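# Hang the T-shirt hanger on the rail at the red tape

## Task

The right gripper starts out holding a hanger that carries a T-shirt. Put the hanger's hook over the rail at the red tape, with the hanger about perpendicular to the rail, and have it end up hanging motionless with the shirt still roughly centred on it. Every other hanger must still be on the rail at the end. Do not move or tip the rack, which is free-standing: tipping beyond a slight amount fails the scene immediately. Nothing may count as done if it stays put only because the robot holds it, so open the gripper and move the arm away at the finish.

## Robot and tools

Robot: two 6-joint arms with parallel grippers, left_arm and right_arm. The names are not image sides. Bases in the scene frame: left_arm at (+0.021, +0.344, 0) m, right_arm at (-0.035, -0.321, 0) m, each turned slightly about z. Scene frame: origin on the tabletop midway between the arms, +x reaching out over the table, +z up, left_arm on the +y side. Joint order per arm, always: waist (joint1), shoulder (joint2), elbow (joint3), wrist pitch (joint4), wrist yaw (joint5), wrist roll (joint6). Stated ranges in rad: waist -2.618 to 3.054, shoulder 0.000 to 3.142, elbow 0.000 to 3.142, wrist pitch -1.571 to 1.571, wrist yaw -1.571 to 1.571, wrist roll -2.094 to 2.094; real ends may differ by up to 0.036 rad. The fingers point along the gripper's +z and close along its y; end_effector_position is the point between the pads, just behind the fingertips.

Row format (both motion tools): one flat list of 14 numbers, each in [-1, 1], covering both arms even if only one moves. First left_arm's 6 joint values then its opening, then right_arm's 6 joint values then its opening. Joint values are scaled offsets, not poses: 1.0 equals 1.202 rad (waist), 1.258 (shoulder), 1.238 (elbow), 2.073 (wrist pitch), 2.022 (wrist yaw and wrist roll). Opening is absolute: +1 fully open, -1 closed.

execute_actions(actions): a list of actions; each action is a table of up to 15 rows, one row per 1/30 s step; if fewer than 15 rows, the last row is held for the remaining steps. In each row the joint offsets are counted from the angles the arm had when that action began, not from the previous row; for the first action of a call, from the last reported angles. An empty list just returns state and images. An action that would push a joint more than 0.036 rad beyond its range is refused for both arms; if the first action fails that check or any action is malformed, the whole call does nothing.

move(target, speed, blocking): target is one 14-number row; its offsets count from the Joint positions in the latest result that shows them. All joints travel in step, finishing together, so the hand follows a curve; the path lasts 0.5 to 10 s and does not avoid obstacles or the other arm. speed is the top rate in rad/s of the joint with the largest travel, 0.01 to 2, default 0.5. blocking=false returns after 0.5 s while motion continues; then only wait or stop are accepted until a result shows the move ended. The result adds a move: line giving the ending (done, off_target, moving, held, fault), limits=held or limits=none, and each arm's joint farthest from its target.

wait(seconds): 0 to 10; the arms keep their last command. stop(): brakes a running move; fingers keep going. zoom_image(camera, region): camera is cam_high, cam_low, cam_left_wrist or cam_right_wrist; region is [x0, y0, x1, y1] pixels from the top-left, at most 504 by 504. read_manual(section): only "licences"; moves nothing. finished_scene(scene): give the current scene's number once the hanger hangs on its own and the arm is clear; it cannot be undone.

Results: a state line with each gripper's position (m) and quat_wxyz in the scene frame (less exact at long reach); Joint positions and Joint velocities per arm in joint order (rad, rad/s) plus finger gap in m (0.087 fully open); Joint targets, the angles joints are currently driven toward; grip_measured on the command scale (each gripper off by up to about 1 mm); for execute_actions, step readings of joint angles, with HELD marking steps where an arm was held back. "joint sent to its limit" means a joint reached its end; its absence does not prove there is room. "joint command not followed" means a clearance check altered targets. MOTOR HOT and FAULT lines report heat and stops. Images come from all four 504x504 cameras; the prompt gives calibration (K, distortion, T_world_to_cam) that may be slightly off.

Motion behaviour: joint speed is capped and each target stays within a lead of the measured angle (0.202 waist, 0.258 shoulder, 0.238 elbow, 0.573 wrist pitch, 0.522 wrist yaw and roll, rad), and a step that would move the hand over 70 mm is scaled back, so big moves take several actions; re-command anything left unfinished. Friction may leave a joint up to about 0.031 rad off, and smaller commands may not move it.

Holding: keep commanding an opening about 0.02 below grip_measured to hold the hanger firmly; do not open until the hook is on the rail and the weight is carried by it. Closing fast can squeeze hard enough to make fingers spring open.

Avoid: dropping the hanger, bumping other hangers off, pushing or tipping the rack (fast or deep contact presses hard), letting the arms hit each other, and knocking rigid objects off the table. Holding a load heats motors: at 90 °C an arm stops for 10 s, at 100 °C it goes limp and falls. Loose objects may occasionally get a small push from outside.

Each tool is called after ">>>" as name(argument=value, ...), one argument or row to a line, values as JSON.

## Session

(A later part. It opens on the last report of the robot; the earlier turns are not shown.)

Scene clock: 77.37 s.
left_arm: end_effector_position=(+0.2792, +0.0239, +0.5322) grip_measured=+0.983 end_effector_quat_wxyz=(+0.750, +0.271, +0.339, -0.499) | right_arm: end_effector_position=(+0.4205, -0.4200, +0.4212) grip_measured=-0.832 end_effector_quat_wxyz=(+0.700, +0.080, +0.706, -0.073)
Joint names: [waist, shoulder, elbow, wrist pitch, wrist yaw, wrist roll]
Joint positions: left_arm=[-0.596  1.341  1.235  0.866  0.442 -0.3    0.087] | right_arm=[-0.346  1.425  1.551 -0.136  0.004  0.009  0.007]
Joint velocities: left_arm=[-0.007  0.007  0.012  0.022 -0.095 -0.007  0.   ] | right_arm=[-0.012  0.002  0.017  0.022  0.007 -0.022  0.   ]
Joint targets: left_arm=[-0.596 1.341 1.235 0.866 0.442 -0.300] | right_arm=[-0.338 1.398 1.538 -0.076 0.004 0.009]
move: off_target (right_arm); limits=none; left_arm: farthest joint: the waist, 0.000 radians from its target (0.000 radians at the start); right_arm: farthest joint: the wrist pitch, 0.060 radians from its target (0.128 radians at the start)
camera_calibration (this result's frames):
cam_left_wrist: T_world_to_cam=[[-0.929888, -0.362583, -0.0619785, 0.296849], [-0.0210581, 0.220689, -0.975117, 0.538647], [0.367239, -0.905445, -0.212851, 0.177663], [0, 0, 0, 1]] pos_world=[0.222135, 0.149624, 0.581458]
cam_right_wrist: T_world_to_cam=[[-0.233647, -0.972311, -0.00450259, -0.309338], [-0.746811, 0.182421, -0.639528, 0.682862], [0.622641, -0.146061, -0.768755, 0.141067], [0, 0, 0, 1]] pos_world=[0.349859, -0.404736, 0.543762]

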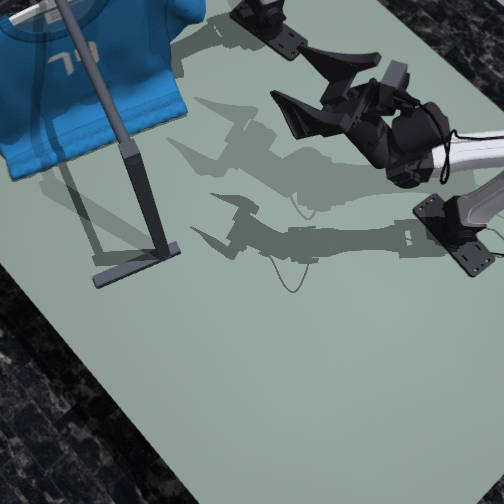

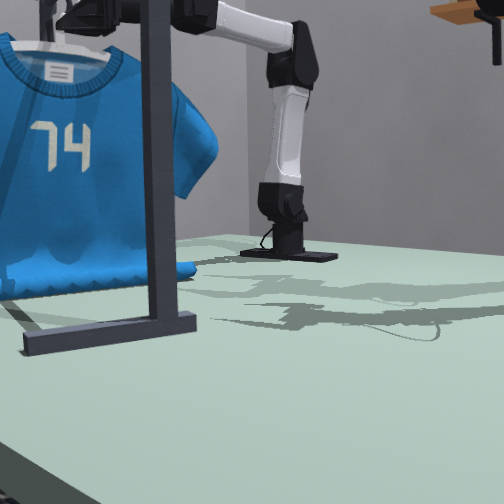

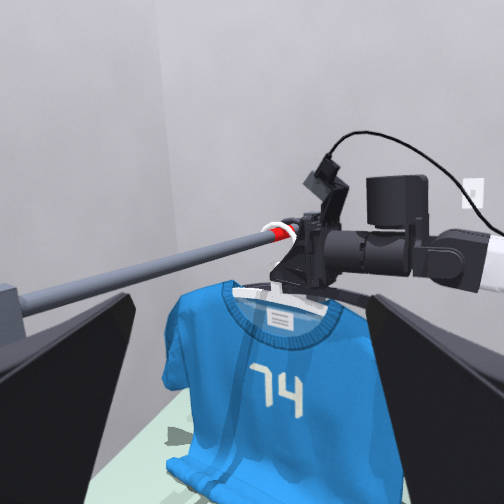

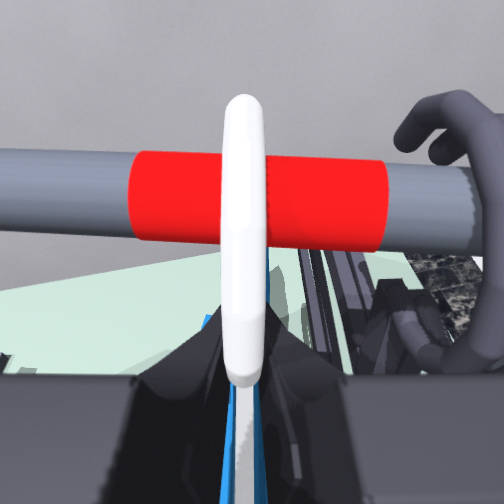

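>>> execute_actions(
  actions=[
    [[0,0,0,0,0,0,1,0,0,0,0.02,0,0,-0.87],[0,0,0,0,0,0,1,0,0,0,0.015,0,0,-0.87],[0,0,0,0,0,0,1,0,0,0,0.01,0,0,-0.87],[0,0,0,0,0,0,1,0,0,0,0.005,0,0,-0.87],[0,0,0,0,0,0,1,0,0,0,0,0,0,-0.87]],
    [[0,0,0,0,0,0,1,0,0,0,0,0,0,-0.82],[0,0,0,0,0,0,1,0,0,0,0,0,0,-0.8],[0,0,0,0,0,0,1,0,0,0,0,0,0,-0.7],[0,0,0,0,0,0,1,0,0,0,0,0,0,-0.5]],
  ],
)

>>> move(
  target=[0,0,0,0,0,0,1,0,-0.65,-0.3,-0.17,0,0,-0.5],
  speed=0.4,
)

>>> wait(
  seconds=8,
)

Scene clock: 84.10 s.
left_arm: end_effector_position=(+0.2792, +0.0239, +0.5322) grip_measured=+0.983 end_effector_quat_wxyz=(+0.750, +0.271, +0.339, -0.499) | right_arm: end_effector_position=(+0.4201, -0.4200, +0.4192) grip_measured=-0.500 end_effector_quat_wxyz=(+0.697, +0.081, +0.709, -0.073)
Joint names: [waist, shoulder, elbow, wrist pitch, wrist yaw, wrist roll]
Joint positions: left_arm=[-0.596  1.341  1.235  0.866  0.442 -0.3    0.087] | right_arm=[-0.346  1.425  1.551 -0.144  0.004  0.009  0.022]
Joint velocities: left_arm=[ 0.002 -0.007  0.012 -0.051 -0.037 -0.007 -0.   ] | right_arm=[-0.012 -0.017  0.002 -0.037 -0.095 -0.007  0.   ]
Joint targets: left_arm=[-0.596 1.341 1.235 0.866 0.442 -0.300] | right_arm=[-0.346 1.425 1.551 -0.144 0.004 0.009]
Step readings (joint positions; steps 1 to 15: 1st action; 16 to 30: 2nd action):
0: left_arm=[-0.596 1.341 1.235 0.866 0.442 -0.300] | right_arm=[-0.346 1.425 1.551 -0.136 0.004 0.009]
1: left_arm=[-0.596 1.341 1.235 0.866 0.442 -0.300] | right_arm=[-0.346 1.425 1.551 -0.136 0.004 0.009]
2: left_arm=[-0.596 1.341 1.235 0.866 0.442 -0.300] | right_arm=[-0.346 1.425 1.551 -0.137 0.004 0.009]
4: left_arm=[-0.596 1.341 1.235 0.866 0.442 -0.300] | right_arm=[-0.346 1.425 1.551 -0.142 0.004 0.009]
8: left_arm=[-0.596 1.341 1.235 0.866 0.442 -0.300] | right_arm=[-0.346 1.425 1.551 -0.144 0.004 0.009]
15: left_arm=[-0.596 1.341 1.235 0.866 0.442 -0.300] | right_arm=[-0.346 1.425 1.551 -0.144 0.004 0.009]
16: left_arm=[-0.596 1.341 1.235 0.866 0.442 -0.300] | right_arm=[-0.346 1.425 1.551 -0.144 0.004 0.009]
17: left_arm=[-0.596 1.341 1.235 0.866 0.442 -0.300] | right_arm=[-0.346 1.425 1.551 -0.144 0.004 0.009]
19: left_arm=[-0.596 1.341 1.235 0.866 0.442 -0.300] | right_arm=[-0.346 1.425 1.551 -0.144 0.004 0.009]
23: left_arm=[-0.596 1.341 1.235 0.866 0.442 -0.300] | right_arm=[-0.346 1.425 1.551 -0.144 0.004 0.009]
30: Joint positions above
camera_calibration (this result's frames):
cam_left_wrist: T_world_to_cam=[[-0.929888, -0.362583, -0.0619785, 0.296849], [-0.0210581, 0.220689, -0.975117, 0.538647], [0.367239, -0.905445, -0.212851, 0.177663], [0, 0, 0, 1]] pos_world=[0.222135, 0.149624, 0.581458]
cam_right_wrist: T_world_to_cam=[[-0.233682, -0.972304, -0.00432568, -0.309411], [-0.751794, 0.183503, -0.633351, 0.681268], [0.616603, -0.14475, -0.773853, 0.144988], [0, 0, 0, 1]] pos_world=[0.350469, -0.404869, 0.542342]

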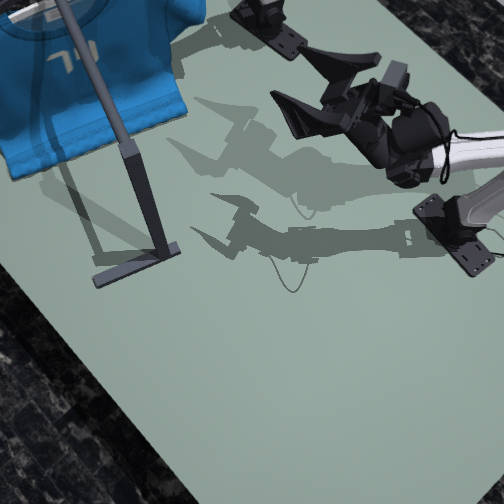

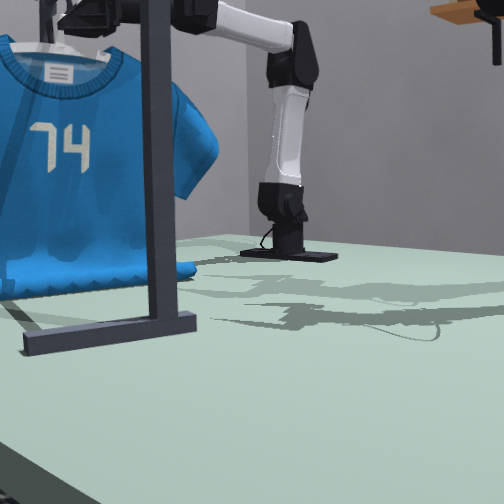

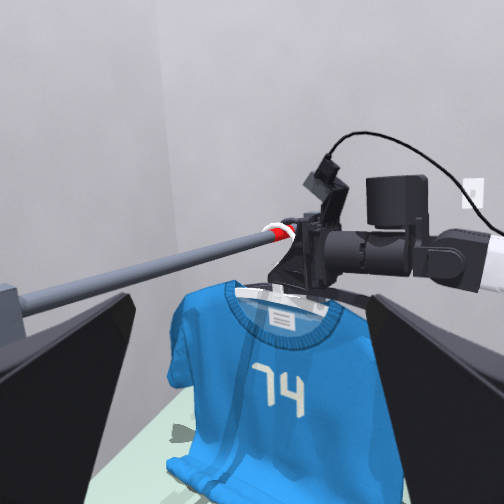

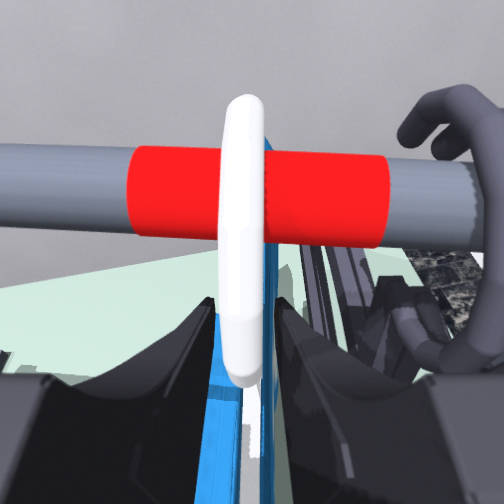

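Scene clock: 86.77 s.
left_arm: end_effector_position=(+0.2792, +0.0239, +0.5322) grip_measured=+0.983 end_effector_quat_wxyz=(+0.750, +0.271, +0.339, -0.499) | right_arm: end_effector_position=(+0.1866, -0.3693, +0.4347) grip_measured=-0.500 end_effector_quat_wxyz=(+0.736, +0.076, +0.668, -0.077)
Joint names: [waist, shoulder, elbow, wrist pitch, wrist yaw, wrist roll]
Joint positions: left_arm=[-0.596  1.341  1.235  0.866  0.442 -0.3    0.087] | right_arm=[-0.346  0.615  1.207 -0.495  0.004  0.009  0.022]
Joint velocities: left_arm=[-0.002 -0.012  0.007  0.081  0.037 -0.125  0.   ] | right_arm=[ 0.002  0.007 -0.007 -0.037 -0.051 -0.066  0.001]
Joint targets: left_arm=[-0.596 1.341 1.235 0.866 0.442 -0.300] | right_arm=[-0.346 0.607 1.180 -0.496 0.004 0.009]
move: off_target (right_arm); limits=none; left_arm: farthest joint: the waist, 0.000 radians from its target (0.000 radians at the start); right_arm: farthest joint: the elbow, 0.027 radians from its target (0.372 radians at the start)
camera_calibration (this result's frames):
cam_left_wrist: T_world_to_cam=[[-0.929888, -0.362583, -0.0619785, 0.296849], [-0.0210581, 0.220689, -0.975117, 0.538647], [0.367239, -0.905445, -0.212851, 0.177663], [0, 0, 0, 1]] pos_world=[0.222135, 0.149624, 0.581458]
cam_right_wrist: T_world_to_cam=[[-0.233065, -0.972437, -0.0067965, -0.313716], [-0.676972, 0.16726, -0.716751, 0.522542], [0.698132, -0.162449, -0.697296, 0.253341], [0, 0, 0, 1]] pos_world=[0.103764, -0.351314, 0.549054]

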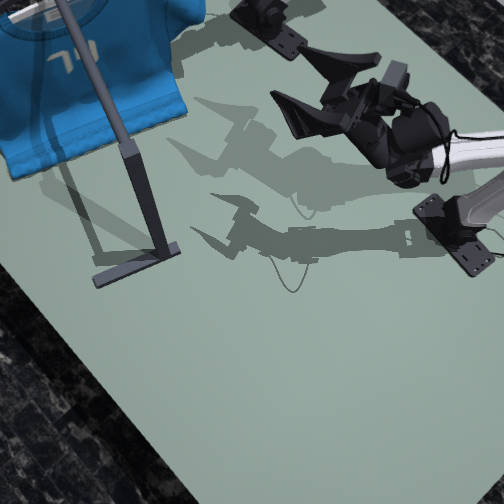

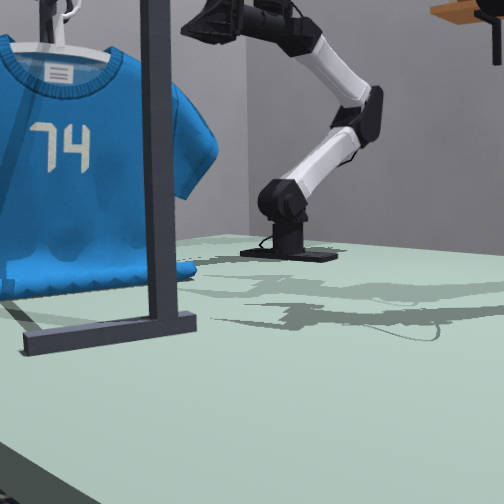

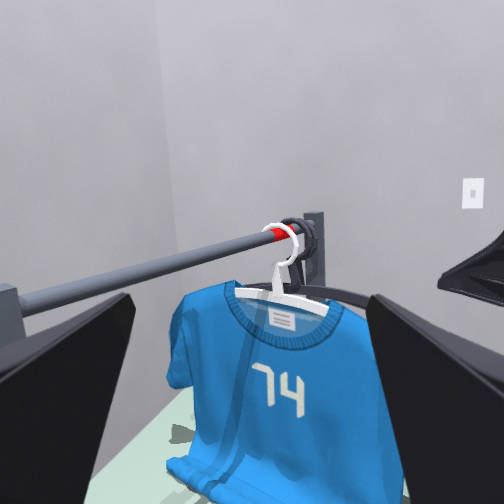

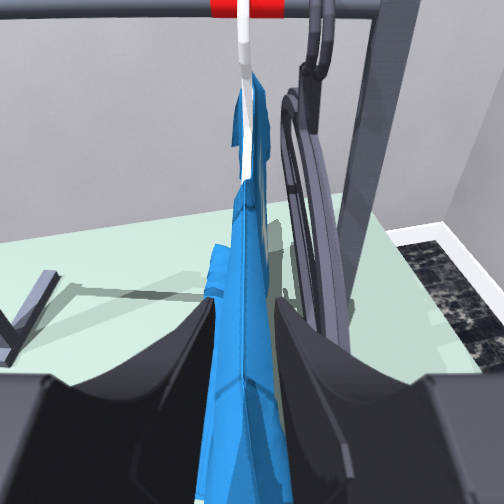

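Scene clock: 94.77 s.
left_arm: end_effector_position=(+0.2792, +0.0239, +0.5322) grip_measured=+0.983 end_effector_quat_wxyz=(+0.750, +0.271, +0.339, -0.499) | right_arm: end_effector_position=(+0.1865, -0.3693, +0.4346) grip_measured=-0.500 end_effector_quat_wxyz=(+0.736, +0.076, +0.668, -0.077)
Joint names: [waist, shoulder, elbow, wrist pitch, wrist yaw, wrist roll]
Joint positions: left_arm=[-0.596  1.341  1.235  0.866  0.442 -0.3    0.087] | right_arm=[-0.346  0.615  1.207 -0.496  0.004  0.009  0.022]
Joint velocities: left_arm=[-0.012 -0.012  0.007 -0.051 -0.007 -0.022 -0.001] | right_arm=[-0.002 -0.017  0.002 -0.022 -0.022 -0.125 -0.001]
Joint targets: left_arm=[-0.596 1.341 1.235 0.866 0.442 -0.300] | right_arm=[-0.346 0.607 1.180 -0.496 0.004 0.009]
wait: 8.00 s; at rest by 0.17 s
camera_calibration (this result's frames):
cam_left_wrist: T_world_to_cam=[[-0.929888, -0.362583, -0.0619785, 0.296849], [-0.0210581, 0.220689, -0.975117, 0.538647], [0.367239, -0.905445, -0.212851, 0.177663], [0, 0, 0, 1]] pos_world=[0.222135, 0.149624, 0.581458]
cam_right_wrist: T_world_to_cam=[[-0.233068, -0.972437, -0.00678831, -0.313719], [-0.67724, 0.167318, -0.716485, 0.522424], [0.697872, -0.162392, -0.697569, 0.253467], [0, 0, 0, 1]] pos_world=[0.1038, -0.351322, 0.54899]

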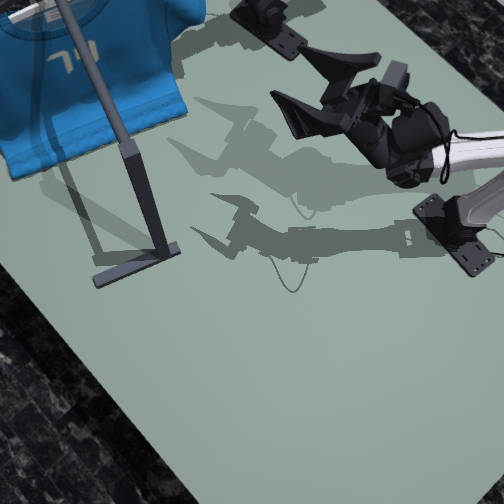

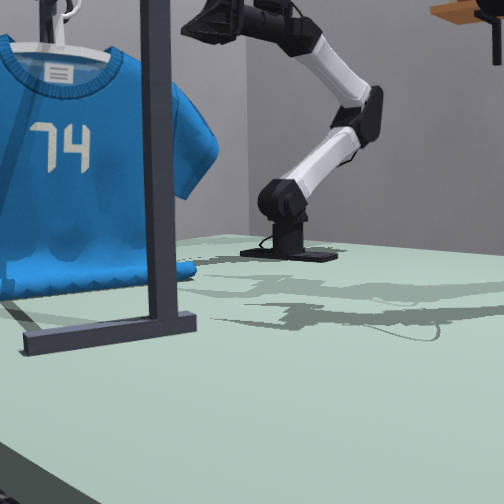

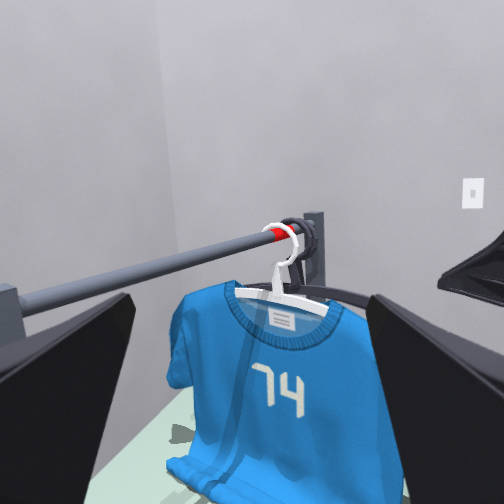

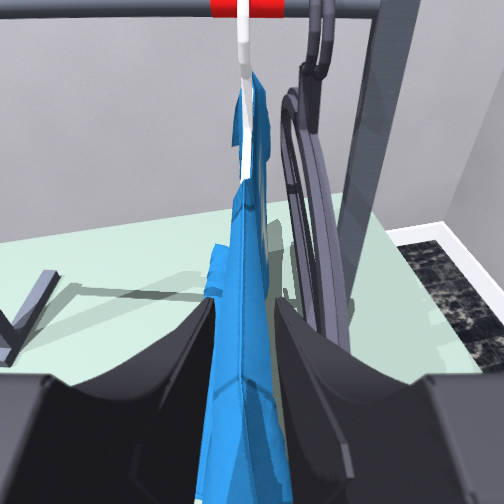

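>>> finished_scene(
  scene=2,
)

The scene is finished: the task was done.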